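# Move mint tin from drawer to desk, close drawer

## Task

Lift the mint tin out of the drawer that stands open and set it down on the desk; then push that drawer fully closed, leaving all its other contents in it. No cabinet may be shifted much from its spot. The robot must not tip over or finish leaning. Anything that stays in place only because the robot is holding it does not count.

## Robot and tools

Robot: TidyBot++, a wheeled base 0.54 m long, 0.50 m wide and 0.38 m tall on four driven casters, carrying a single seven-joint arm with a two-finger gripper. The shoulder sits 0.12 m ahead of the base centre at 0.68 m height. Cameras: base_camera (pinhole, 644x364) and wrist_camera (fisheye, 644x476, sees along the hand's pointing direction). The arm begins folded, hand pointing down, reaching up to 0.08 m beyond the base front.

Frames: the base frame sits on the floor beneath the base centre, x ahead, y to the left, z up. hand_pose is reported in it, as the point halfway between the finger pads; its z axis runs out along the fingers and the fingers move along its y axis. The odometry frame is the base frame as it was when the scene began; base_odometry heading is positive leftward, range -3.142 to 3.142, and it counts wheel rotation, so slip shows as travel and drift of several cm and degrees builds up. base_tilt is in degrees, forward and right positive.

execute_actions: argument actions is a list holding one action or nothing (empty list just reports state and images). cameras optionally lists base_camera, wrist_camera or all; omitted or null gives all, [] gives none. One action may contain:
- base: exactly one key, a relative offset from where the base last reported itself. translate_m: metres straight ahead (negative backs up), -2 to 2. strafe_m: metres sideways, left positive, -2 to 2. rotate_rad: radians turning in place, counter-clockwise from above positive, -6.3 to 6.3. A move needing over 8.667 s at its top speed is refused.
- joints: absolute targets by name, radians. joint_1_rad (whole arm about vertical; positive is clockwise from above, opposite to rotate_rad), any angle. joint_2_rad shoulder, -2.249 to 2.249. joint_3_rad upper-arm roll, any angle. joint_4_rad elbow, -2.579 to 2.579. joint_5_rad forearm roll, any angle. joint_6_rad wrist, -2.099 to 2.099. joint_7_rad hand roll, any angle; with hand down, positive is counter-clockwise from above and 1.57 puts fingers opening left/right. gripper_pos 0 (open, gap about 85 mm) to 1 (closed), gap about 85 x (1 - value) mm. Any-angle joints take the short way, so turn far in steps below half a turn. Done tolerances: 0.039 for joints 1-4, 0.056 for 5-7, 0.03 gripper.
- speeds: caps on this action's base motion only: translate_m and strafe_m 0.05 to 0.5 m/s, rotate_rad 0.1 to 1.57 rad/s (defaults are the maxima).
Base and joint motions start together. Unknown keys or out-of-range values reject the whole call. An omitted joint or base may still be driving toward an older target.

Arm geometry, with joint_1_rad 0, joint_3_rad 3.14, joint_5_rad 0 (near start): arm lies in the base x-z plane. Upper arm (0.42 m) tilts joint_2_rad from vertical, forearm (0.31 m) joint_2_rad - joint_4_rad, hand (0.31 m to hand point) joint_2_rad - joint_4_rad - joint_6_rad, forward tilt positive. Hand offset from shoulder: forward = sum of length x sin(angle), up = sum of length x cos(angle). A down-pointing hand reaches about 0.94 m high at most, lower when farther out. Closed fingertips go about 20 mm past the hand point.

wait: seconds 0 to 10; commands nothing, returns state and images. zoom_image: camera plus region [x0, y0, x1, y1] in pixels of that camera's latest full image, origin top-left, at most 504 x 504. finished_scene: scene number; ends the scene irreversibly after the last command is held, and reports success. Call it only when the tin is on the desk and the drawer closed without robot support.

Reading results: base_status and joint_status give how motions ended. done: reached (for base, only that wheels turned enough; it may have stopped short if blocked). off_target: stopped away from target, maybe still pushing. contact_stop / time_out: gave up and holds position. "joint command not followed" with "cause:" means a self-collision check withheld arm targets (the gripper still moves); those joints read not_followed and may be retried each action. No check prevents hitting the base. on_its_own lists uncommanded changes. motor_effort is percent of max, bracket is peak; both noisy. ARM HIT means a hard hit on base or arm. Torque faults (joints 1-4 at 104.5 N m, 5-7 at 51.3; warnings at 56.7 and 29.4) freeze the arm and gripper for 10 s and skip the rest of the call. MOTOR HOT appears from 60 °C; at 75 °C an OVER-TEMPERATURE FAULT lets the arm sink and marks joints limit_stop_at_motor_heat, which need resending.

Accuracy: friction leaves the hand a cm or two off (more when extended); correct by sending last command + (wanted - read) for each joint. Held loads make the arm sag; never resend a reading as a target while holding something. hand_pose itself can err a cm or two, so trust camera images.

Avoid: dropping or slamming objects, hard pushes, shoving cabinets, tipping the robot. A snag above about 0.8 m while driving, or pushing/pulling on a raised hand, can lift wheels; retract the arm or back away to recover. A blocked base keeps pushing until timeout. The robot holds the last command while you think. Loose objects may occasionally get nudged.

Each tool is called after "Emit:" as a command line: name --argument value for each argument, lists and objects as JSON in quotes; but a table of rows of numbers goes row by row, as --pt "numbers of a row", without its own name.

## Session

Emit:
execute_actions --actions '[]'

Scene clock: 0.00 s.
base_odometry: x=+0.000 y=+0.000 heading=+0.000 (m, m, rad; odometry frame)
base_tilt: forward=+0.3 right=+0.0 (deg)
base_status: not commanded
joint_positions: joint_1_rad=+0.046 joint_2_rad=-0.344 joint_3_rad=+3.198 joint_4_rad=-2.542 joint_5_rad=-0.041 joint_6_rad=-0.902 joint_7_rad=+1.628 gripper_pos=+0.000
joint_status: not commanded
motor_effort: joint_1_rad=+0 joint_2_rad=-2 joint_3_rad=+0 joint_4_rad=+17 joint_5_rad=-2 joint_6_rad=+2 joint_7_rad=-1 (%)
hand_pose: x=+0.2459 y=+0.0007 z=+0.5829 quat_wxyz=(-0.024, +0.999, -0.033, +0.022) (m; base frame)
pictures: base_camera, wrist_camera
Images, in order (width x height): base_camera 644x364, wrist_camera 644x476.

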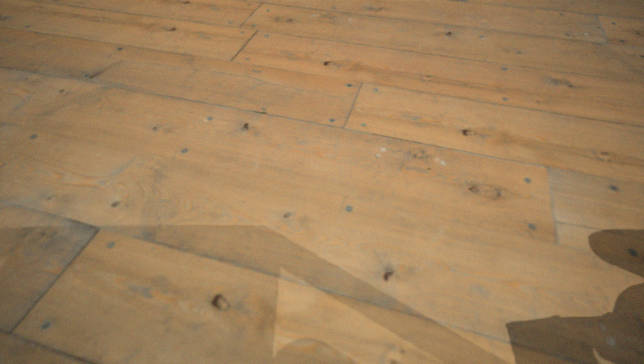

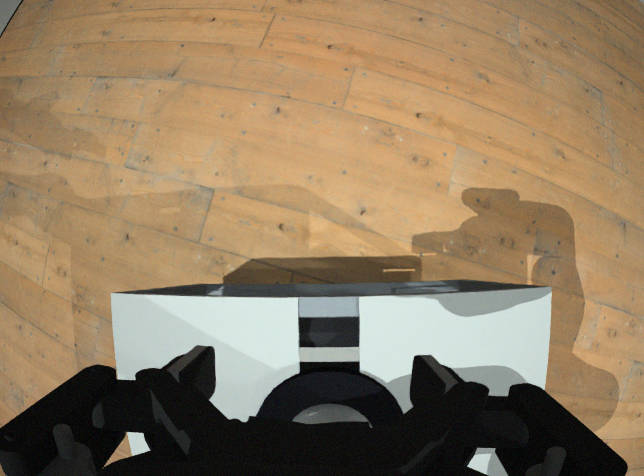

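Emit:
execute_actions --actions '[{"base":{"rotate_rad":1.57},"joints":{"joint_2_rad":-0.3,"joint_4_rad":-2.0,"joint_6_rad":-0.35}}]' --cameras '["wrist_camera"]'

Emit:
execute_actions --actions '[{"base":{"rotate_rad":1.57}}]' --cameras '["wrist_camera"]'

Emit:
execute_actions --actions '[{"base":{"rotate_rad":1.57}}]' --cameras '["wrist_camera"]'

Scene clock: 2.50 s.
base_odometry: x=+0.000 y=+0.000 heading=+1.569 (m, m, rad; odometry frame)
base_tilt: forward=+0.3 right=+0.1 (deg)
base_status: done
joint_positions: joint_1_rad=+0.045 joint_2_rad=-0.309 joint_3_rad=+3.196 joint_4_rad=-2.011 joint_5_rad=-0.041 joint_6_rad=-0.379 joint_7_rad=+1.628 gripper_pos=+0.000
joint_status: all done
motor_effort: joint_1_rad=+0(1) joint_2_rad=-10(10) joint_3_rad=+0(2) joint_4_rad=+20(21) joint_5_rad=-1(1) joint_6_rad=+8(8) joint_7_rad=+0(0) (%)
hand_pose: x=+0.5730 y=-0.0415 z=+0.8896 quat_wxyz=(+0.016, +0.862, -0.034, +0.506) (m; base frame)
pictures: wrist_camera
Images, in order (width x height): wrist_camera 644x476.

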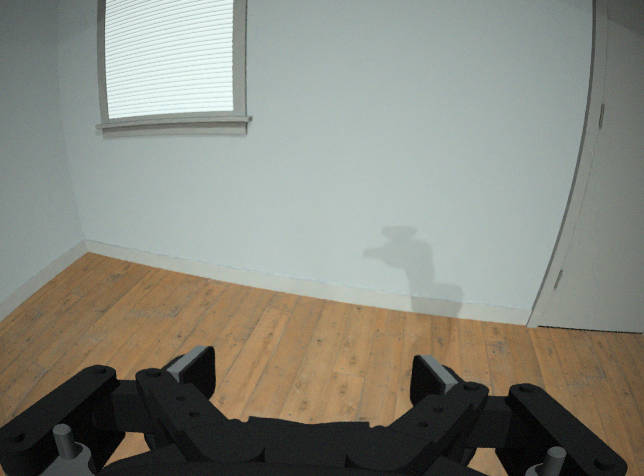

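Scene clock: 4.83 s.
base_odometry: x=+0.000 y=+0.000 heading=+3.138 (m, m, rad; odometry frame)
base_tilt: forward=+0.4 right=+0.1 (deg)
base_status: done
joint_positions: joint_1_rad=+0.044 joint_2_rad=-0.305 joint_3_rad=+3.195 joint_4_rad=-2.011 joint_5_rad=-0.041 joint_6_rad=-0.379 joint_7_rad=+1.628 gripper_pos=+0.000
joint_status: not commanded
motor_effort: joint_1_rad=+1(1) joint_2_rad=-10(12) joint_3_rad=+0(2) joint_4_rad=+22(21) joint_5_rad=-2(0) joint_6_rad=+8(8) joint_7_rad=-1(1) (%)
hand_pose: x=+0.5741 y=-0.0406 z=+0.8874 quat_wxyz=(+0.015, +0.863, -0.033, +0.504) (m; base frame)
pictures: wrist_camera
Images, in order (width x height): wrist_camera 644x476.

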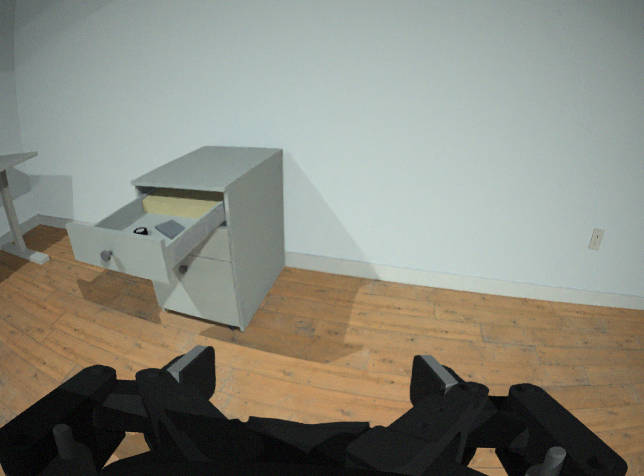

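Scene clock: 7.17 s.
base_odometry: x=+0.000 y=+0.000 heading=-1.576 (m, m, rad; odometry frame)
base_tilt: forward=+0.3 right=+0.1 (deg)
base_status: done
joint_positions: joint_1_rad=+0.044 joint_2_rad=-0.304 joint_3_rad=+3.195 joint_4_rad=-2.011 joint_5_rad=-0.041 joint_6_rad=-0.379 joint_7_rad=+1.628 gripper_pos=+0.000
joint_status: not commanded
motor_effort: joint_1_rad=+0(2) joint_2_rad=-10(12) joint_3_rad=+0(2) joint_4_rad=+21(20) joint_5_rad=+0(0) joint_6_rad=+8(8) joint_7_rad=-1(0) (%)
hand_pose: x=+0.5742 y=-0.0402 z=+0.8871 quat_wxyz=(+0.015, +0.863, -0.032, +0.503) (m; base frame)
pictures: wrist_camera
Images, in order (width x height): wrist_camera 644x476.

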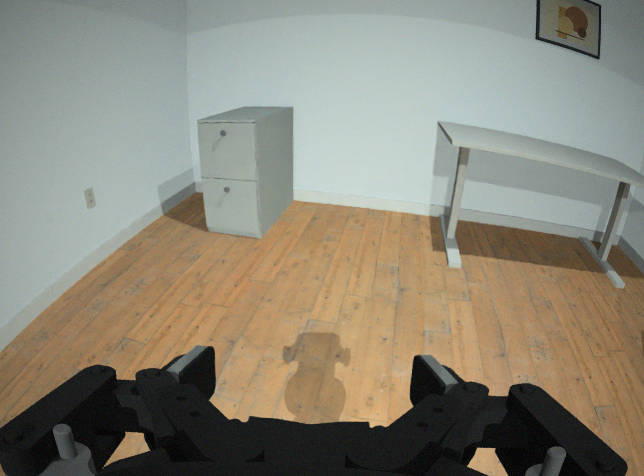

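Emit:
execute_actions --actions '[{"base":{"rotate_rad":-1.57}}]' --cameras '[]'

Emit:
execute_actions --actions '[{"base":{"strafe_m":0.6}}]' --cameras '["wrist_camera"]'

Scene clock: 9.70 s.
base_odometry: x=+0.000 y=+0.000 heading=+3.138 (m, m, rad; odometry frame)
base_tilt: forward=+0.3 right=+0.0 (deg)
base_status: done
joint_positions: joint_1_rad=+0.045 joint_2_rad=-0.304 joint_3_rad=+3.199 joint_4_rad=-2.011 joint_5_rad=-0.041 joint_6_rad=-0.379 joint_7_rad=+1.628 gripper_pos=+0.000
joint_status: not commanded
motor_effort: joint_1_rad=+0(2) joint_2_rad=-10(12) joint_3_rad=+0(2) joint_4_rad=+21(21) joint_5_rad=+0(1) joint_6_rad=+8(8) joint_7_rad=-1(0) (%)
hand_pose: x=+0.5741 y=-0.0430 z=+0.8871 quat_wxyz=(+0.016, +0.863, -0.035, +0.503) (m; base frame)
pictures: none
No camera images: the call's "cameras" was empty. Leave "cameras" out to get every camera's image.

Scene clock: 12.23 s.
base_odometry: x=-0.003 y=-0.600 heading=+3.137 (m, m, rad; odometry frame)
base_tilt: forward=+0.4 right=-0.1 (deg)
base_status: done
joint_positions: joint_1_rad=+0.045 joint_2_rad=-0.304 joint_3_rad=+3.200 joint_4_rad=-2.011 joint_5_rad=-0.041 joint_6_rad=-0.379 joint_7_rad=+1.628 gripper_pos=+0.000
joint_status: not commanded
motor_effort: joint_1_rad=+0(2) joint_2_rad=-10(10) joint_3_rad=+1(3) joint_4_rad=+21(21) joint_5_rad=+0(2) joint_6_rad=+8(8) joint_7_rad=-1(1) (%)
hand_pose: x=+0.5740 y=-0.0433 z=+0.8871 quat_wxyz=(+0.016, +0.863, -0.035, +0.503) (m; base frame)
pictures: wrist_camera
Images, in order (width x height): wrist_camera 644x476.

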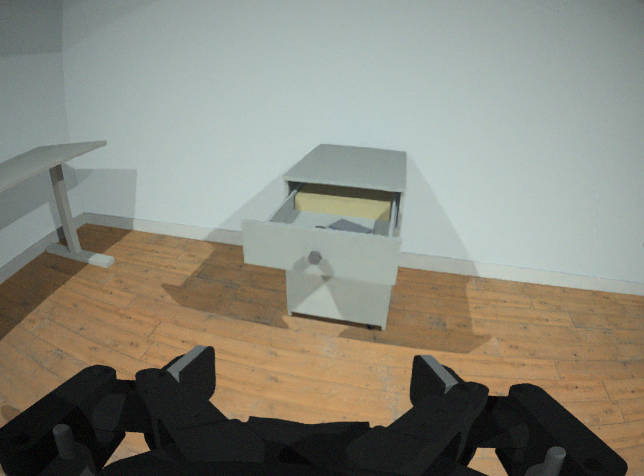

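Emit:
execute_actions --actions '[{"base":{"translate_m":0.55},"joints":{"joint_2_rad":0.3,"joint_4_rad":-1.5,"joint_6_rad":-1.34}}]' --cameras '["wrist_camera"]'

Scene clock: 14.83 s.
base_odometry: x=-0.553 y=-0.598 heading=+3.138 (m, m, rad; odometry frame)
base_tilt: forward=+0.3 right=+0.0 (deg)
base_status: done
joint_positions: joint_1_rad=+0.045 joint_2_rad=+0.308 joint_3_rad=+3.200 joint_4_rad=-1.513 joint_5_rad=-0.041 joint_6_rad=-1.306 joint_7_rad=+1.628 gripper_pos=+0.000
joint_status: all done
motor_effort: joint_1_rad=+0(1) joint_2_rad=-29(34) joint_3_rad=+0(1) joint_4_rad=+16(23) joint_5_rad=-1(1) joint_6_rad=+1(9) joint_7_rad=+0(1) (%)
hand_pose: x=+0.5554 y=-0.0300 z=+0.6937 quat_wxyz=(-0.010, +1.000, -0.026, +0.008) (m; base frame)
pictures: wrist_camera
Images, in order (width x height): wrist_camera 644x476.

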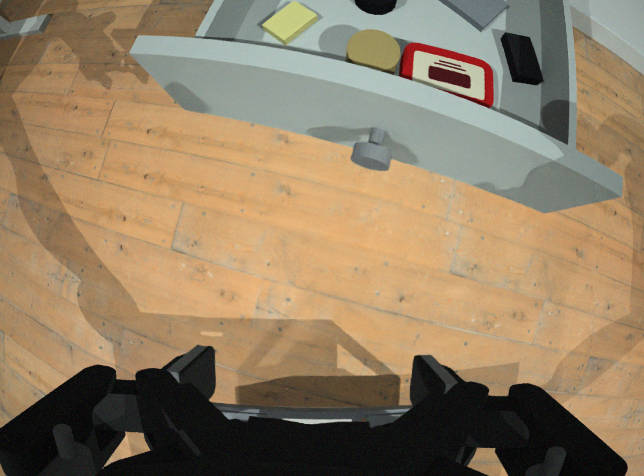

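Emit:
execute_actions --actions '[{"base":{"translate_m":0.25}}]' --cameras '["wrist_camera"]'

Scene clock: 16.77 s.
base_odometry: x=-0.803 y=-0.597 heading=+3.138 (m, m, rad; odometry frame)
base_tilt: forward=+0.4 right=+0.0 (deg)
base_status: done
joint_positions: joint_1_rad=+0.045 joint_2_rad=+0.305 joint_3_rad=+3.200 joint_4_rad=-1.511 joint_5_rad=-0.041 joint_6_rad=-1.310 joint_7_rad=+1.628 gripper_pos=+0.000
joint_status: not commanded
motor_effort: joint_1_rad=+0(1) joint_2_rad=-29(32) joint_3_rad=-1(2) joint_4_rad=+16(17) joint_5_rad=-1(1) joint_6_rad=+1(2) joint_7_rad=+0(0) (%)
hand_pose: x=+0.5551 y=-0.0299 z=+0.6955 quat_wxyz=(-0.010, +1.000, -0.026, +0.009) (m; base frame)
pictures: wrist_camera
Images, in order (width x height): wrist_camera 644x476.

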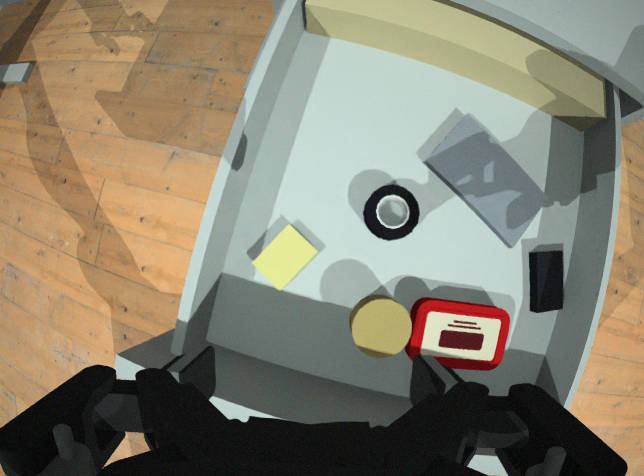

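Emit:
execute_actions --actions '[{"base":{"strafe_m":-0.14},"joints":{"joint_7_rad":0.0}}]' --cameras '["wrist_camera"]'

Scene clock: 18.87 s.
base_odometry: x=-0.803 y=-0.457 heading=+3.138 (m, m, rad; odometry frame)
base_tilt: forward=+0.4 right=+0.0 (deg)
base_status: done
joint_positions: joint_1_rad=+0.050 joint_2_rad=+0.305 joint_3_rad=+3.200 joint_4_rad=-1.511 joint_5_rad=-0.041 joint_6_rad=-1.311 joint_7_rad=+0.016 gripper_pos=+0.000
joint_status: all done
motor_effort: joint_1_rad=+0(3) joint_2_rad=-28(30) joint_3_rad=+0(1) joint_4_rad=+16(16) joint_5_rad=-1(2) joint_6_rad=+1(2) joint_7_rad=+0(0) (%)
hand_pose: x=+0.5547 y=-0.0326 z=+0.6956 quat_wxyz=(-0.013, +0.671, -0.742, -0.002) (m; base frame)
pictures: wrist_camera
Images, in order (width x height): wrist_camera 644x476.

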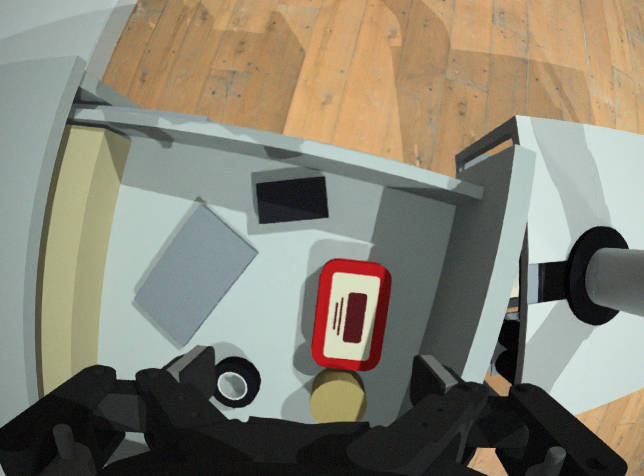

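Emit:
execute_actions --actions '[{"base":{"translate_m":-0.05},"joints":{"joint_2_rad":0.4,"joint_4_rad":-1.55,"joint_6_rad":-1.19}}]' --cameras '["wrist_camera"]'

Scene clock: 20.07 s.
base_odometry: x=-0.753 y=-0.457 heading=+3.138 (m, m, rad; odometry frame)
base_tilt: forward=+0.3 right=+0.1 (deg)
base_status: done
joint_positions: joint_1_rad=+0.050 joint_2_rad=+0.395 joint_3_rad=+3.200 joint_4_rad=-1.544 joint_5_rad=-0.041 joint_6_rad=-1.223 joint_7_rad=+0.016 gripper_pos=+0.000
joint_status: all done
motor_effort: joint_1_rad=+0(2) joint_2_rad=-31(33) joint_3_rad=+0(0) joint_4_rad=+15(17) joint_5_rad=-1(1) joint_6_rad=+0(1) joint_7_rad=-1(0) (%)
hand_pose: x=+0.5676 y=-0.0345 z=+0.6459 quat_wxyz=(+0.000, +0.670, -0.742, -0.012) (m; base frame)
pictures: wrist_camera
Images, in order (width x height): wrist_camera 644x476.

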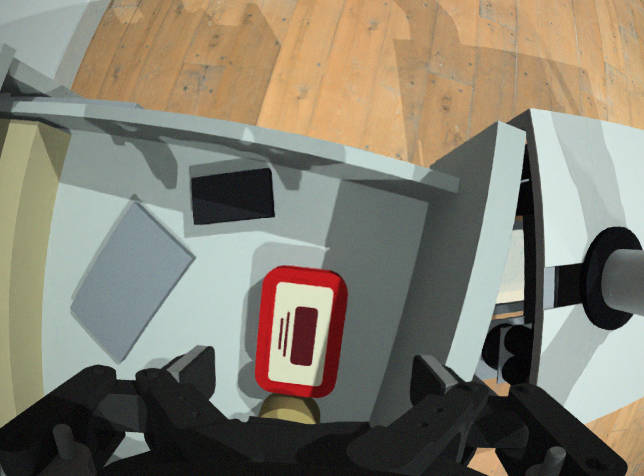

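Emit:
execute_actions --actions '[{"base":{"strafe_m":-0.05}}]' --cameras '["wrist_camera"]'

Scene clock: 21.13 s.
base_odometry: x=-0.752 y=-0.407 heading=+3.138 (m, m, rad; odometry frame)
base_tilt: forward=+0.4 right=+0.0 (deg)
base_status: done
joint_positions: joint_1_rad=+0.051 joint_2_rad=+0.395 joint_3_rad=+3.201 joint_4_rad=-1.544 joint_5_rad=-0.041 joint_6_rad=-1.222 joint_7_rad=+0.016 gripper_pos=+0.000
joint_status: not commanded
motor_effort: joint_1_rad=+0(3) joint_2_rad=-31(33) joint_3_rad=+0(2) joint_4_rad=+15(16) joint_5_rad=-1(0) joint_6_rad=+1(1) joint_7_rad=+0(0) (%)
hand_pose: x=+0.5679 y=-0.0350 z=+0.6459 quat_wxyz=(+0.000, +0.669, -0.743, -0.012) (m; base frame)
pictures: wrist_camera
Images, in order (width x height): wrist_camera 644x476.

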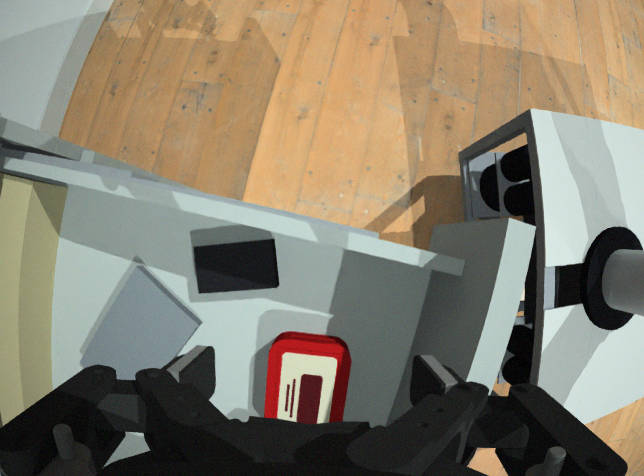

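Emit:
execute_actions --actions '[{"joints":{"joint_2_rad":0.55,"joint_4_rad":-1.73,"joint_6_rad":-0.83}}]' --cameras '["wrist_camera"]'

Scene clock: 22.63 s.
base_odometry: x=-0.752 y=-0.407 heading=+3.138 (m, m, rad; odometry frame)
base_tilt: forward=+0.3 right=+0.1 (deg)
base_status: not commanded
joint_positions: joint_1_rad=+0.051 joint_2_rad=+0.546 joint_3_rad=+3.201 joint_4_rad=-1.720 joint_5_rad=-0.041 joint_6_rad=-0.864 joint_7_rad=+0.016 gripper_pos=+0.000
joint_status: all done
motor_effort: joint_1_rad=+0(1) joint_2_rad=-34(37) joint_3_rad=+0(0) joint_4_rad=+13(16) joint_5_rad=-1(0) joint_6_rad=+1(4) joint_7_rad=-1(0) (%)
hand_pose: x=+0.5813 y=-0.0407 z=+0.5283 quat_wxyz=(-0.004, +0.667, -0.745, +0.004) (m; base frame)
pictures: wrist_camera
Images, in order (width x height): wrist_camera 644x476.

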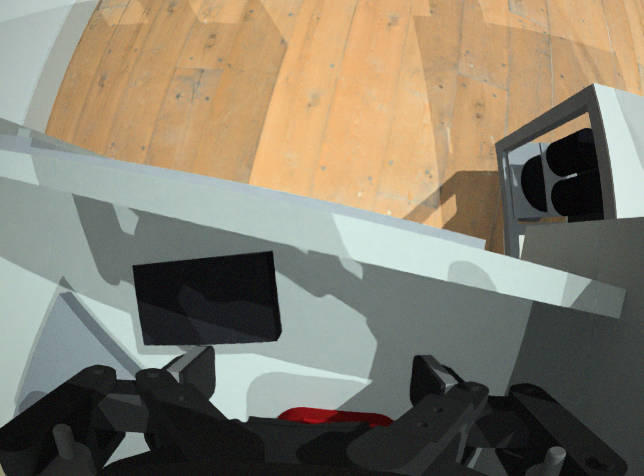

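Go a bit lower (z≈0.50) and close.

Emit:
execute_actions --actions '[{"joints":{"joint_2_rad":0.59,"joint_4_rad":-1.76,"joint_6_rad":-0.76}}]' --cameras '[]'

Emit:
execute_actions --actions '[{"joints":{"gripper_pos":1}}]' --cameras '[]'

Scene clock: 23.50 s.
base_odometry: x=-0.752 y=-0.407 heading=+3.138 (m, m, rad; odometry frame)
base_tilt: forward=+0.4 right=+0.0 (deg)
base_status: not commanded
joint_positions: joint_1_rad=+0.051 joint_2_rad=+0.545 joint_3_rad=+3.201 joint_4_rad=-1.736 joint_5_rad=-0.041 joint_6_rad=-0.816 joint_7_rad=+0.016 gripper_pos=+0.000
joint_status: joint_2_rad off_target (ended at +0.545, target +0.590); joint_6_rad off_target (ended at -0.816, target -0.760); the others done
motor_effort: joint_1_rad=-1(2) joint_2_rad=-24(34) joint_3_rad=-2(3) joint_4_rad=+10(14) joint_5_rad=-1(2) joint_6_rad=+4(6) joint_7_rad=-1(1) (%)
hand_pose: x=+0.5884 y=-0.0420 z=+0.5256 quat_wxyz=(-0.015, +0.666, -0.745, +0.017) (m; base frame)
pictures: none
No camera images: the call's "cameras" was empty. Leave "cameras" out to get every camera's image.

Scene clock: 24.60 s.
base_odometry: x=-0.752 y=-0.407 heading=+3.138 (m, m, rad; odometry frame)
base_tilt: forward=+0.3 right=+0.0 (deg)
base_status: not commanded
joint_positions: joint_1_rad=+0.055 joint_2_rad=+0.524 joint_3_rad=+3.207 joint_4_rad=-1.735 joint_5_rad=-0.040 joint_6_rad=-0.811 joint_7_rad=+0.016 gripper_pos=+0.999
joint_status: all done
motor_effort: joint_1_rad=-1(3) joint_2_rad=-22(23) joint_3_rad=-1(4) joint_4_rad=+9(12) joint_5_rad=-2(4) joint_6_rad=+4(8) joint_7_rad=-1(1) (%)
hand_pose: x=+0.5930 y=-0.0475 z=+0.5359 quat_wxyz=(-0.023, +0.663, -0.748, +0.028) (m; base frame)
pictures: none
No camera images: the call's "cameras" was empty. Leave "cameras" out to get every camera's image.

Emit:
execute_actions --actions '[{"joints":{"gripper_pos":0,"joint_2_rad":0.4,"joint_4_rad":-1.55,"joint_6_rad":-1.19}}]' --cameras '["wrist_camera"]'

Scene clock: 26.17 s.
base_odometry: x=-0.752 y=-0.407 heading=+3.138 (m, m, rad; odometry frame)
base_tilt: forward=+0.3 right=+0.1 (deg)
base_status: not commanded
joint_positions: joint_1_rad=+0.055 joint_2_rad=+0.395 joint_3_rad=+3.207 joint_4_rad=-1.560 joint_5_rad=-0.040 joint_6_rad=-1.161 joint_7_rad=+0.016 gripper_pos=+0.000
joint_status: all done
motor_effort: joint_1_rad=+0(1) joint_2_rad=-31(38) joint_3_rad=+0(1) joint_4_rad=+15(16) joint_5_rad=-1(1) joint_6_rad=+1(3) joint_7_rad=-1(0) (%)
hand_pose: x=+0.5795 y=-0.0413 z=+0.6409 quat_wxyz=(-0.013, +0.666, -0.746, +0.006) (m; base frame)
pictures: wrist_camera
Images, in order (width x height): wrist_camera 644x476.

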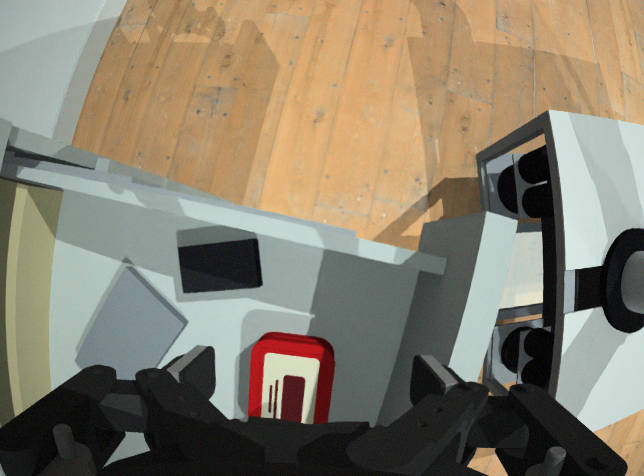

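Emit:
execute_actions --actions '[{"base":{"translate_m":0.03},"joints":{"joint_2_rad":0.55,"joint_4_rad":-1.73,"joint_6_rad":-0.83}}]' --cameras '["wrist_camera"]'

Scene clock: 27.60 s.
base_odometry: x=-0.782 y=-0.407 heading=+3.138 (m, m, rad; odometry frame)
base_tilt: forward=+0.4 right=+0.0 (deg)
base_status: done
joint_positions: joint_1_rad=+0.055 joint_2_rad=+0.547 joint_3_rad=+3.207 joint_4_rad=-1.721 joint_5_rad=-0.040 joint_6_rad=-0.865 joint_7_rad=+0.016 gripper_pos=+0.000
joint_status: all done
motor_effort: joint_1_rad=+0(0) joint_2_rad=-34(38) joint_3_rad=+0(1) joint_4_rad=+13(17) joint_5_rad=+0(0) joint_6_rad=+1(4) joint_7_rad=-1(1) (%)
hand_pose: x=+0.5805 y=-0.0454 z=+0.5282 quat_wxyz=(-0.002, +0.664, -0.748, +0.005) (m; base frame)
pictures: wrist_camera
Images, in order (width x height): wrist_camera 644x476.

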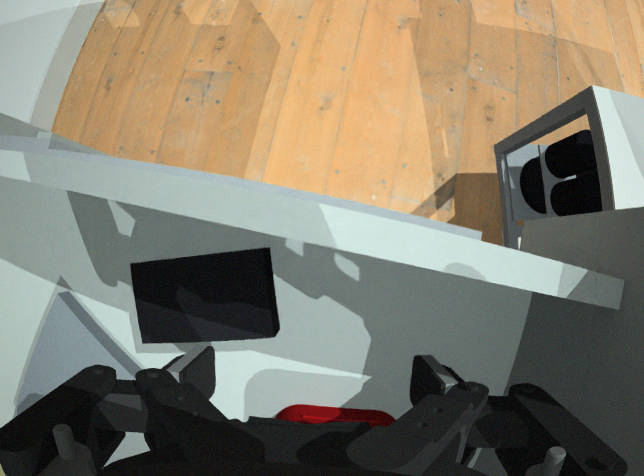

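Emit:
execute_actions --actions '[{"joints":{"gripper_pos":1}}]' --cameras '[]'

Scene clock: 28.87 s.
base_odometry: x=-0.782 y=-0.407 heading=+3.138 (m, m, rad; odometry frame)
base_tilt: forward=+0.4 right=+0.0 (deg)
base_status: not commanded
joint_positions: joint_1_rad=+0.055 joint_2_rad=+0.529 joint_3_rad=+3.207 joint_4_rad=-1.722 joint_5_rad=-0.040 joint_6_rad=-0.865 joint_7_rad=+0.016 gripper_pos=+0.999
joint_status: all done
motor_effort: joint_1_rad=-2(2) joint_2_rad=-29(34) joint_3_rad=-2(2) joint_4_rad=+11(15) joint_5_rad=-1(2) joint_6_rad=+1(10) joint_7_rad=-1(0) (%)
hand_pose: x=+0.5825 y=-0.0455 z=+0.5363 quat_wxyz=(-0.008, +0.664, -0.748, +0.011) (m; base frame)
pictures: none
No camera images: the call's "cameras" was empty. Leave "cameras" out to get every camera's image.

Emit:
execute_actions --actions '[{"joints":{"gripper_pos":0,"joint_2_rad":0.45,"joint_4_rad":-1.55,"joint_6_rad":-1.12}}]' --cameras '["wrist_camera"]'

Scene clock: 30.40 s.
base_odometry: x=-0.782 y=-0.407 heading=+3.138 (m, m, rad; odometry frame)
base_tilt: forward=+0.4 right=+0.1 (deg)
base_status: not commanded
joint_positions: joint_1_rad=+0.054 joint_2_rad=+0.448 joint_3_rad=+3.205 joint_4_rad=-1.559 joint_5_rad=-0.040 joint_6_rad=-1.088 joint_7_rad=+0.016 gripper_pos=+0.000
joint_status: all done
motor_effort: joint_1_rad=+0(2) joint_2_rad=-33(37) joint_3_rad=+0(2) joint_4_rad=+15(17) joint_5_rad=-1(2) joint_6_rad=+1(2) joint_7_rad=+0(0) (%)
hand_pose: x=+0.5998 y=-0.0430 z=+0.6174 quat_wxyz=(-0.019, +0.666, -0.745, +0.015) (m; base frame)
pictures: wrist_camera
Images, in order (width x height): wrist_camera 644x476.

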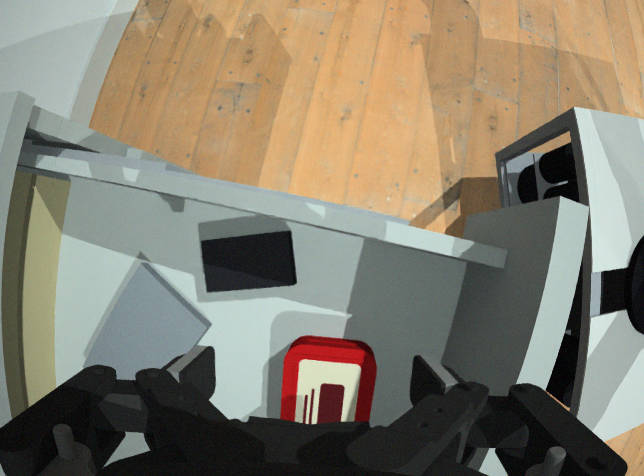

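Centres now. Descend to the computed lower pose and grip.

Emit:
execute_actions --actions '[{"joints":{"joint_2_rad":0.63,"joint_4_rad":-1.69,"joint_6_rad":-0.80}}]' --cameras '[]'

Emit:
execute_actions --actions '[{"joints":{"gripper_pos":1}}]' --cameras '[]'

Scene clock: 31.73 s.
base_odometry: x=-0.782 y=-0.407 heading=+3.138 (m, m, rad; odometry frame)
base_tilt: forward=+0.3 right=+0.1 (deg)
base_status: not commanded
joint_positions: joint_1_rad=+0.053 joint_2_rad=+0.584 joint_3_rad=+3.205 joint_4_rad=-1.660 joint_5_rad=-0.040 joint_6_rad=-0.843 joint_7_rad=+0.016 gripper_pos=+0.000
joint_status: joint_2_rad off_target (ended at +0.584, target +0.630); the others done
motor_effort: joint_1_rad=-1(3) joint_2_rad=-29(38) joint_3_rad=-1(2) joint_4_rad=+12(16) joint_5_rad=-1(2) joint_6_rad=+3(10) joint_7_rad=-1(1) (%)
hand_pose: x=+0.6124 y=-0.0475 z=+0.5262 quat_wxyz=(-0.017, +0.665, -0.746, +0.023) (m; base frame)
pictures: none
No camera images: the call's "cameras" was empty. Leave "cameras" out to get every camera's image.

Scene clock: 32.83 s.
base_odometry: x=-0.782 y=-0.407 heading=+3.138 (m, m, rad; odometry frame)
base_tilt: forward=+0.4 right=+0.0 (deg)
base_status: not commanded
joint_positions: joint_1_rad=+0.057 joint_2_rad=+0.562 joint_3_rad=+3.209 joint_4_rad=-1.664 joint_5_rad=-0.039 joint_6_rad=-0.841 joint_7_rad=+0.016 gripper_pos=+0.999
joint_status: all done
motor_effort: joint_1_rad=-1(4) joint_2_rad=-24(27) joint_3_rad=-1(4) joint_4_rad=+10(12) joint_5_rad=-1(3) joint_6_rad=+4(8) joint_7_rad=+0(1) (%)
hand_pose: x=+0.6138 y=-0.0518 z=+0.5358 quat_wxyz=(-0.023, +0.662, -0.748, +0.030) (m; base frame)
pictures: none
No camera images: the call's "cameras" was empty. Leave "cameras" out to get every camera's image.

Emit:
execute_actions --actions '[]'

Scene clock: 32.93 s.
base_odometry: x=-0.782 y=-0.407 heading=+3.138 (m, m, rad; odometry frame)
base_tilt: forward=+0.3 right=+0.0 (deg)
base_status: not commanded
joint_positions: joint_1_rad=+0.057 joint_2_rad=+0.562 joint_3_rad=+3.209 joint_4_rad=-1.664 joint_5_rad=-0.039 joint_6_rad=-0.841 joint_7_rad=+0.016 gripper_pos=+0.999
joint_status: all done
motor_effort: joint_1_rad=-1(4) joint_2_rad=-23(27) joint_3_rad=-1(4) joint_4_rad=+9(12) joint_5_rad=-2(3) joint_6_rad=+4(8) joint_7_rad=+0(1) (%)
hand_pose: x=+0.6138 y=-0.0518 z=+0.5358 quat_wxyz=(-0.023, +0.662, -0.748, +0.030) (m; base frame)
pictures: base_camera, wrist_camera
Images, in order (width x height): base_camera 644x364, wrist_camera 644x476.

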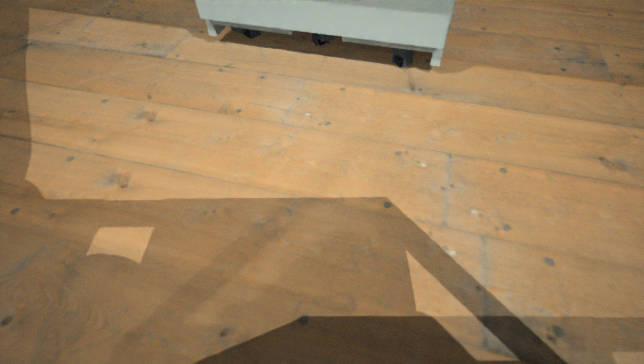

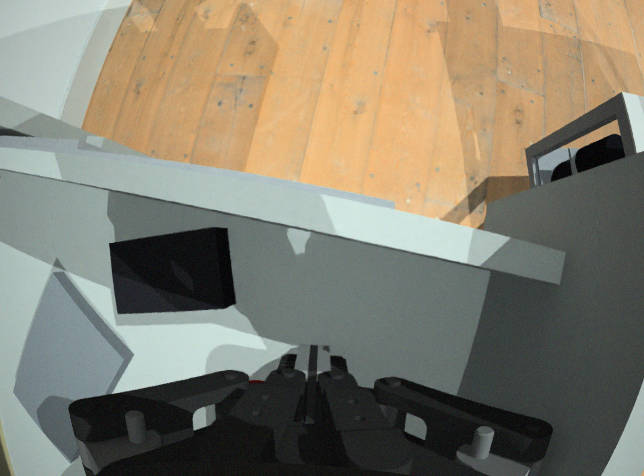

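Emit:
execute_actions --actions '[{"joints":{"gripper_pos":0,"joint_2_rad":0.45,"joint_4_rad":-1.55,"joint_6_rad":-1.12}}]' --cameras '[]'

Emit:
execute_actions --actions '[{"base":{"strafe_m":0.055}}]' --cameras '[]'

Emit:
execute_actions --actions '[{"joints":{"joint_2_rad":0.6,"joint_4_rad":-1.67,"joint_6_rad":-0.82}}]' --cameras '[]'

Emit:
execute_actions --actions '[{"joints":{"gripper_pos":1}}]' --cameras '["wrist_camera"]'

Scene clock: 34.63 s.
base_odometry: x=-0.782 y=-0.407 heading=+3.138 (m, m, rad; odometry frame)
base_tilt: forward=+0.4 right=+0.0 (deg)
base_status: not commanded
joint_positions: joint_1_rad=+0.057 joint_2_rad=+0.446 joint_3_rad=+3.209 joint_4_rad=-1.559 joint_5_rad=-0.039 joint_6_rad=-1.090 joint_7_rad=+0.016 gripper_pos=+0.000
joint_status: all done
motor_effort: joint_1_rad=+1(1) joint_2_rad=-33(41) joint_3_rad=+0(1) joint_4_rad=+15(16) joint_5_rad=-1(2) joint_6_rad=+1(3) joint_7_rad=-1(1) (%)
hand_pose: x=+0.5987 y=-0.0466 z=+0.6183 quat_wxyz=(-0.018, +0.664, -0.747, +0.016) (m; base frame)
pictures: none
No camera images: the call's "cameras" was empty. Leave "cameras" out to get every camera's image.

Scene clock: 35.63 s.
base_odometry: x=-0.783 y=-0.462 heading=+3.138 (m, m, rad; odometry frame)
base_tilt: forward=+0.2 right=+0.0 (deg)
base_status: done
joint_positions: joint_1_rad=+0.048 joint_2_rad=+0.446 joint_3_rad=+3.206 joint_4_rad=-1.556 joint_5_rad=-0.039 joint_6_rad=-1.091 joint_7_rad=+0.016 gripper_pos=+0.000
joint_status: not commanded
motor_effort: joint_1_rad=+0(2) joint_2_rad=-32(34) joint_3_rad=+0(2) joint_4_rad=+15(16) joint_5_rad=+0(3) joint_6_rad=+0(3) joint_7_rad=-1(1) (%)
hand_pose: x=+0.6006 y=-0.0410 z=+0.6193 quat_wxyz=(-0.019, +0.668, -0.743, +0.016) (m; base frame)
pictures: none
No camera images: the call's "cameras" was empty. Leave "cameras" out to get every camera's image.

Scene clock: 37.00 s.
base_odometry: x=-0.783 y=-0.462 heading=+3.138 (m, m, rad; odometry frame)
base_tilt: forward=+0.3 right=+0.0 (deg)
base_status: not commanded
joint_positions: joint_1_rad=+0.048 joint_2_rad=+0.586 joint_3_rad=+3.206 joint_4_rad=-1.654 joint_5_rad=-0.039 joint_6_rad=-0.839 joint_7_rad=+0.016 gripper_pos=+0.000
joint_status: all done
motor_effort: joint_1_rad=+0(2) joint_2_rad=-31(41) joint_3_rad=-1(1) joint_4_rad=+10(15) joint_5_rad=+0(1) joint_6_rad=+0(9) joint_7_rad=+0(1) (%)
hand_pose: x=+0.6168 y=-0.0460 z=+0.5265 quat_wxyz=(-0.019, +0.667, -0.744, +0.026) (m; base frame)
pictures: none
No camera images: the call's "cameras" was empty. Leave "cameras" out to get every camera's image.

Scene clock: 38.10 s.
base_odometry: x=-0.783 y=-0.462 heading=+3.138 (m, m, rad; odometry frame)
base_tilt: forward=+0.3 right=+0.0 (deg)
base_status: not commanded
joint_positions: joint_1_rad=+0.048 joint_2_rad=+0.568 joint_3_rad=+3.206 joint_4_rad=-1.656 joint_5_rad=-0.039 joint_6_rad=-0.838 joint_7_rad=+0.016 gripper_pos=+0.362
joint_status: gripper_pos off_target (ended at +0.362, target +1.000)
motor_effort: joint_1_rad=+0(2) joint_2_rad=-29(34) joint_3_rad=+0(3) joint_4_rad=+10(15) joint_5_rad=-1(2) joint_6_rad=+1(7) joint_7_rad=-1(0) (%)
hand_pose: x=+0.6183 y=-0.0461 z=+0.5348 quat_wxyz=(-0.025, +0.667, -0.744, +0.032) (m; base frame)
pictures: wrist_camera
Images, in order (width x height): wrist_camera 644x476.

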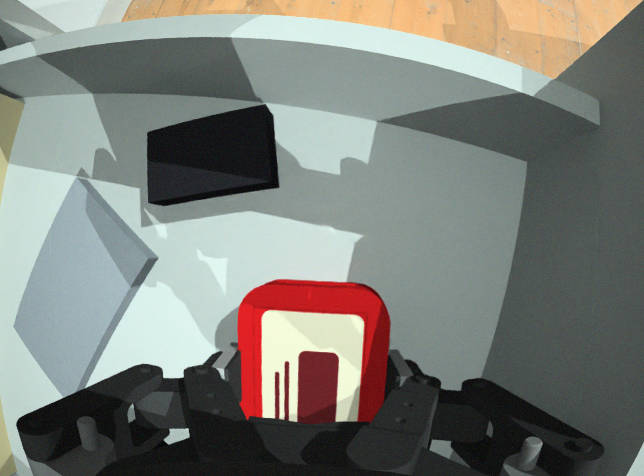

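Emit:
execute_actions --actions '[{"joints":{"joint_2_rad":0.0,"joint_4_rad":-1.4,"joint_6_rad":-1.74}}]' --cameras '[]'

Emit:
execute_actions --actions '[{"base":{"translate_m":-0.3}}]' --cameras '[]'

Emit:
execute_actions --actions '[{"base":{"rotate_rad":1.57}}]'

Scene clock: 42.50 s.
base_odometry: x=-0.783 y=-0.462 heading=+3.138 (m, m, rad; odometry frame)
base_tilt: forward=+0.3 right=+0.1 (deg)
base_status: not commanded
joint_positions: joint_1_rad=+0.048 joint_2_rad=+0.001 joint_3_rad=+3.206 joint_4_rad=-1.418 joint_5_rad=-0.039 joint_6_rad=-1.711 joint_7_rad=+0.016 gripper_pos=+0.365
joint_status: all done
motor_effort: joint_1_rad=+0(1) joint_2_rad=-17(43) joint_3_rad=+0(1) joint_4_rad=+16(16) joint_5_rad=-1(0) joint_6_rad=+1(2) joint_7_rad=-1(0) (%)
hand_pose: x=+0.4338 y=-0.0222 z=+0.8392 quat_wxyz=(-0.018, +0.674, -0.738, -0.008) (m; base frame)
pictures: none
No camera images: the call's "cameras" was empty. Leave "cameras" out to get every camera's image.

Scene clock: 44.33 s.
base_odometry: x=-0.482 y=-0.463 heading=+3.138 (m, m, rad; odometry frame)
base_tilt: forward=+0.3 right=+0.1 (deg)
base_status: done
joint_positions: joint_1_rad=+0.048 joint_2_rad=-0.003 joint_3_rad=+3.206 joint_4_rad=-1.417 joint_5_rad=-0.039 joint_6_rad=-1.712 joint_7_rad=+0.016 gripper_pos=+0.365
joint_status: not commanded
motor_effort: joint_1_rad=+0(1) joint_2_rad=-17(20) joint_3_rad=+1(1) joint_4_rad=+17(17) joint_5_rad=+1(1) joint_6_rad=+1(2) joint_7_rad=+0(1) (%)
hand_pose: x=+0.4335 y=-0.0221 z=+0.8408 quat_wxyz=(-0.020, +0.674, -0.738, -0.007) (m; base frame)
pictures: none
No camera images: the call's "cameras" was empty. Leave "cameras" out to get every camera's image.

Scene clock: 46.67 s.
base_odometry: x=-0.482 y=-0.463 heading=-1.576 (m, m, rad; odometry frame)
base_tilt: forward=+0.4 right=+0.0 (deg)
base_status: done
joint_positions: joint_1_rad=+0.044 joint_2_rad=+0.004 joint_3_rad=+3.199 joint_4_rad=-1.417 joint_5_rad=-0.039 joint_6_rad=-1.712 joint_7_rad=+0.016 gripper_pos=+0.365
joint_status: not commanded
motor_effort: joint_1_rad=+0(2) joint_2_rad=-17(20) joint_3_rad=+0(2) joint_4_rad=+17(17) joint_5_rad=+0(1) joint_6_rad=+1(0) joint_7_rad=+0(1) (%)
hand_pose: x=+0.4347 y=-0.0188 z=+0.8387 quat_wxyz=(-0.018, +0.678, -0.735, -0.009) (m; base frame)
pictures: base_camera, wrist_camera
Images, in order (width x height): base_camera 644x364, wrist_camera 644x476.

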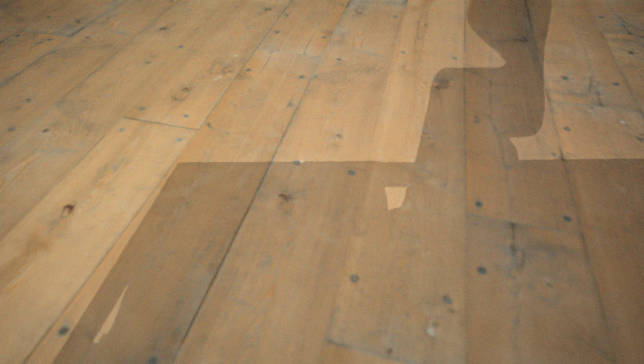

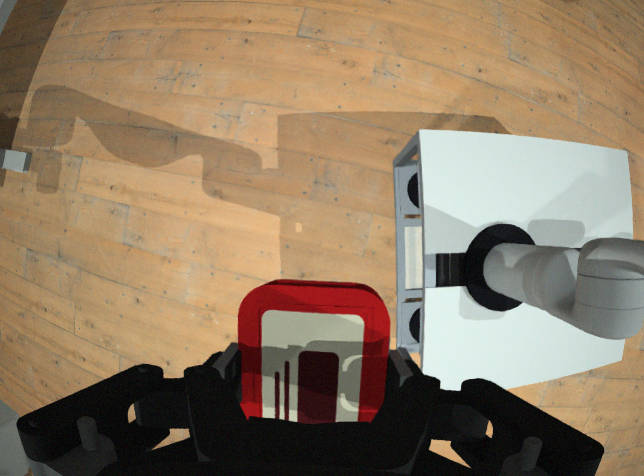

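Emit:
execute_actions --actions '[{"base":{"translate_m":0.5}}]'

Scene clock: 49.23 s.
base_odometry: x=-0.485 y=-0.963 heading=-1.576 (m, m, rad; odometry frame)
base_tilt: forward=+0.4 right=+0.0 (deg)
base_status: done
joint_positions: joint_1_rad=+0.044 joint_2_rad=+0.008 joint_3_rad=+3.199 joint_4_rad=-1.415 joint_5_rad=-0.039 joint_6_rad=-1.712 joint_7_rad=+0.016 gripper_pos=+0.365
joint_status: not commanded
motor_effort: joint_1_rad=+1(1) joint_2_rad=-17(22) joint_3_rad=+0(1) joint_4_rad=+17(17) joint_5_rad=+0(2) joint_6_rad=+1(2) joint_7_rad=-1(0) (%)
hand_pose: x=+0.4357 y=-0.0189 z=+0.8376 quat_wxyz=(-0.016, +0.678, -0.735, -0.010) (m; base frame)
pictures: base_camera, wrist_camera
Images, in order (width x height): base_camera 644x364, wrist_camera 644x476.

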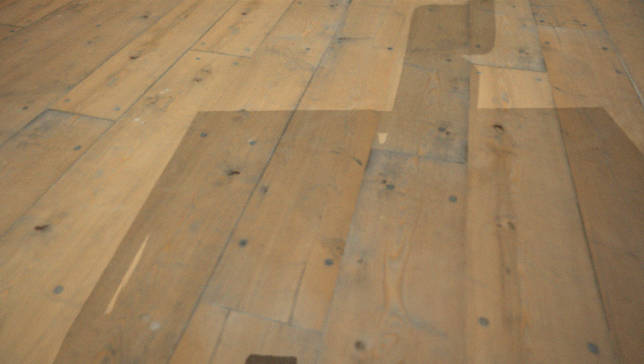

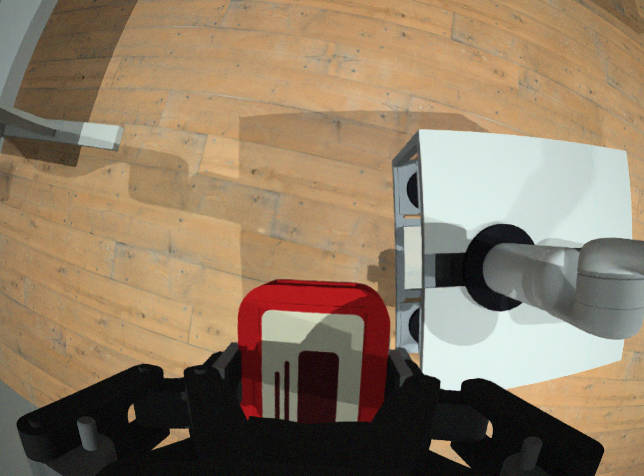

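Emit:
execute_actions --actions '[{"base":{"strafe_m":-0.6}}]' --cameras '[]'

Emit:
execute_actions --actions '[{"base":{"translate_m":0.35}}]'

Scene clock: 52.03 s.
base_odometry: x=-1.085 y=-0.961 heading=-1.575 (m, m, rad; odometry frame)
base_tilt: forward=+0.3 right=+0.1 (deg)
base_status: done
joint_positions: joint_1_rad=+0.044 joint_2_rad=+0.008 joint_3_rad=+3.199 joint_4_rad=-1.415 joint_5_rad=-0.039 joint_6_rad=-1.712 joint_7_rad=+0.016 gripper_pos=+0.365
joint_status: not commanded
motor_effort: joint_1_rad=+0(2) joint_2_rad=-17(19) joint_3_rad=-1(3) joint_4_rad=+16(17) joint_5_rad=+0(2) joint_6_rad=+1(1) joint_7_rad=-1(1) (%)
hand_pose: x=+0.4357 y=-0.0187 z=+0.8378 quat_wxyz=(-0.016, +0.678, -0.735, -0.010) (m; base frame)
pictures: none
No camera images: the call's "cameras" was empty. Leave "cameras" out to get every camera's image.

Scene clock: 54.03 s.
base_odometry: x=-1.087 y=-1.311 heading=-1.576 (m, m, rad; odometry frame)
base_tilt: forward=+0.3 right=+0.0 (deg)
base_status: done
joint_positions: joint_1_rad=+0.044 joint_2_rad=+0.009 joint_3_rad=+3.199 joint_4_rad=-1.414 joint_5_rad=-0.039 joint_6_rad=-1.713 joint_7_rad=+0.016 gripper_pos=+0.365
joint_status: not commanded
motor_effort: joint_1_rad=+0(0) joint_2_rad=-17(21) joint_3_rad=+0(0) joint_4_rad=+17(18) joint_5_rad=-1(0) joint_6_rad=+1(1) joint_7_rad=-1(0) (%)
hand_pose: x=+0.4358 y=-0.0187 z=+0.8378 quat_wxyz=(-0.016, +0.678, -0.735, -0.010) (m; base frame)
pictures: base_camera, wrist_camera
Images, in order (width x height): base_camera 644x364, wrist_camera 644x476.

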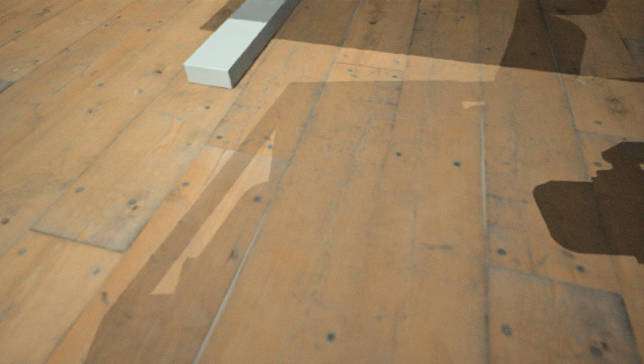

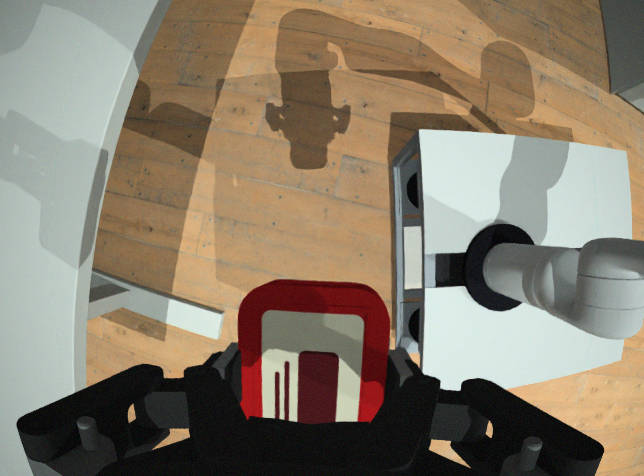

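Emit:
execute_actions --actions '[{"base":{"translate_m":0.3}}]' --cameras '["wrist_camera"]'

Scene clock: 72.03 s.
base_odometry: x=-1.088 y=-1.611 heading=-1.576 (m, m, rad; odometry frame)
base_tilt: forward=+0.3 right=+0.1 (deg)
base_status: done
joint_positions: joint_1_rad=+0.044 joint_2_rad=+0.009 joint_3_rad=+3.199 joint_4_rad=-1.414 joint_5_rad=-0.039 joint_6_rad=-1.713 joint_7_rad=+0.016 gripper_pos=+0.365
joint_status: not commanded
motor_effort: joint_1_rad=+0(0) joint_2_rad=-18(21) joint_3_rad=+0(1) joint_4_rad=+17(18) joint_5_rad=-1(1) joint_6_rad=+1(1) joint_7_rad=-1(0) (%)
hand_pose: x=+0.4359 y=-0.0187 z=+0.8379 quat_wxyz=(-0.016, +0.678, -0.735, -0.010) (m; base frame)
pictures: wrist_camera
Images, in order (width x height): wrist_camera 644x476.

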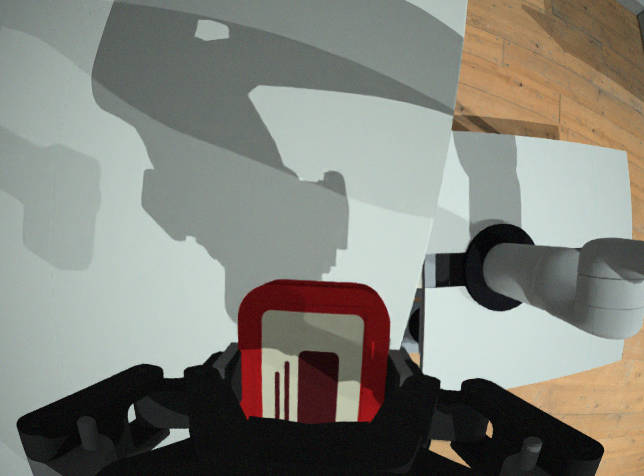

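Emit:
execute_actions --actions '[{"joints":{"joint_2_rad":0.1,"joint_4_rad":-1.5,"joint_6_rad":-1.52}}]' --cameras '[]'

Scene clock: 73.43 s.
base_odometry: x=-1.088 y=-1.611 heading=-1.576 (m, m, rad; odometry frame)
base_tilt: forward=+0.4 right=+0.1 (deg)
base_status: not commanded
joint_positions: joint_1_rad=+0.044 joint_2_rad=+0.108 joint_3_rad=+3.199 joint_4_rad=-1.492 joint_5_rad=-0.039 joint_6_rad=-1.546 joint_7_rad=+0.016 gripper_pos=+0.365
joint_status: all done
motor_effort: joint_1_rad=+1(0) joint_2_rad=-22(27) joint_3_rad=+0(0) joint_4_rad=+17(18) joint_5_rad=-2(1) joint_6_rad=+1(2) joint_7_rad=-1(1) (%)
hand_pose: x=+0.4773 y=-0.0222 z=+0.7797 quat_wxyz=(-0.011, +0.676, -0.737, -0.013) (m; base frame)
pictures: none
No camera images: the call's "cameras" was empty. Leave "cameras" out to get every camera's image.

Lower further: j2 0.15, j4 -1.55.

Emit:
execute_actions --actions '[{"joints":{"joint_2_rad":0.16,"joint_4_rad":-1.55,"joint_6_rad":-1.41}}]' --cameras '[]'

Scene clock: 74.40 s.
base_odometry: x=-1.088 y=-1.611 heading=-1.576 (m, m, rad; odometry frame)
base_tilt: forward=+0.4 right=+0.0 (deg)
base_status: not commanded
joint_positions: joint_1_rad=+0.044 joint_2_rad=+0.164 joint_3_rad=+3.199 joint_4_rad=-1.540 joint_5_rad=-0.039 joint_6_rad=-1.439 joint_7_rad=+0.016 gripper_pos=+0.365
joint_status: all done
motor_effort: joint_1_rad=+1(1) joint_2_rad=-24(25) joint_3_rad=+0(1) joint_4_rad=+16(18) joint_5_rad=+0(0) joint_6_rad=+1(1) joint_7_rad=+0(0) (%)
hand_pose: x=+0.4990 y=-0.0244 z=+0.7440 quat_wxyz=(-0.011, +0.675, -0.738, -0.010) (m; base frame)
pictures: none
No camera images: the call's "cameras" was empty. Leave "cameras" out to get every camera's image.

Emit:
execute_actions --actions '[{"joints":{"joint_2_rad":0.22,"joint_4_rad":-1.6,"joint_6_rad":-1.30}}]' --cameras '[]'

Scene clock: 89.53 s.
base_odometry: x=-1.088 y=-1.611 heading=-1.576 (m, m, rad; odometry frame)
base_tilt: forward=+0.3 right=+0.0 (deg)
base_status: not commanded
joint_positions: joint_1_rad=+0.044 joint_2_rad=+0.172 joint_3_rad=+3.198 joint_4_rad=-1.569 joint_5_rad=-0.039 joint_6_rad=-1.332 joint_7_rad=+0.016 gripper_pos=+0.365
joint_status: joint_2_rad off_target (ended at +0.172, target +0.220); the others done
motor_effort: joint_1_rad=+2(2) joint_2_rad=-9(24) joint_3_rad=+2(2) joint_4_rad=+7(17) joint_5_rad=+0(2) joint_6_rad=+2(4) joint_7_rad=-1(0) (%)
hand_pose: x=+0.5223 y=-0.0268 z=+0.7328 quat_wxyz=(-0.034, +0.674, -0.738, +0.016) (m; base frame)
pictures: none
No camera images: the call's "cameras" was empty. Leave "cameras" out to get every camera's image.

Contact with the desk. Release and lift.

Emit:
execute_actions --actions '[{"joints":{"joint_2_rad":0.17,"joint_4_rad":-1.55,"joint_6_rad":-1.40,"gripper_pos":0}}]' --cameras '[]'

Emit:
execute_actions --actions '[{"joints":{"joint_2_rad":0.0,"joint_4_rad":-1.4,"joint_6_rad":-1.74}}]' --cameras '["wrist_camera"]'

Scene clock: 90.80 s.
base_odometry: x=-1.088 y=-1.611 heading=-1.576 (m, m, rad; odometry frame)
base_tilt: forward=+0.3 right=+0.0 (deg)
base_status: not commanded
joint_positions: joint_1_rad=+0.044 joint_2_rad=+0.171 joint_3_rad=+3.198 joint_4_rad=-1.560 joint_5_rad=-0.039 joint_6_rad=-1.367 joint_7_rad=+0.016 gripper_pos=+0.000
joint_status: all done
motor_effort: joint_1_rad=+0(1) joint_2_rad=-23(25) joint_3_rad=+0(2) joint_4_rad=+16(16) joint_5_rad=-1(1) joint_6_rad=+1(3) joint_7_rad=+0(1) (%)
hand_pose: x=+0.5144 y=-0.0259 z=+0.7354 quat_wxyz=(-0.025, +0.674, -0.738, +0.007) (m; base frame)
pictures: none
No camera images: the call's "cameras" was empty. Leave "cameras" out to get every camera's image.

Scene clock: 92.20 s.
base_odometry: x=-1.088 y=-1.611 heading=-1.576 (m, m, rad; odometry frame)
base_tilt: forward=+0.3 right=+0.0 (deg)
base_status: not commanded
joint_positions: joint_1_rad=+0.044 joint_2_rad=-0.005 joint_3_rad=+3.198 joint_4_rad=-1.409 joint_5_rad=-0.039 joint_6_rad=-1.713 joint_7_rad=+0.016 gripper_pos=+0.000
joint_status: all done
motor_effort: joint_1_rad=+0(0) joint_2_rad=-17(26) joint_3_rad=+0(0) joint_4_rad=+17(18) joint_5_rad=+0(1) joint_6_rad=+1(2) joint_7_rad=+0(0) (%)
hand_pose: x=+0.4349 y=-0.0186 z=+0.8440 quat_wxyz=(-0.023, +0.679, -0.734, -0.003) (m; base frame)
pictures: wrist_camera
Images, in order (width x height): wrist_camera 644x476.

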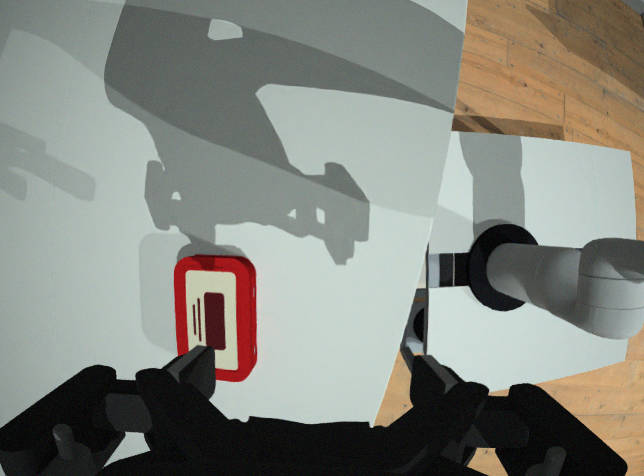

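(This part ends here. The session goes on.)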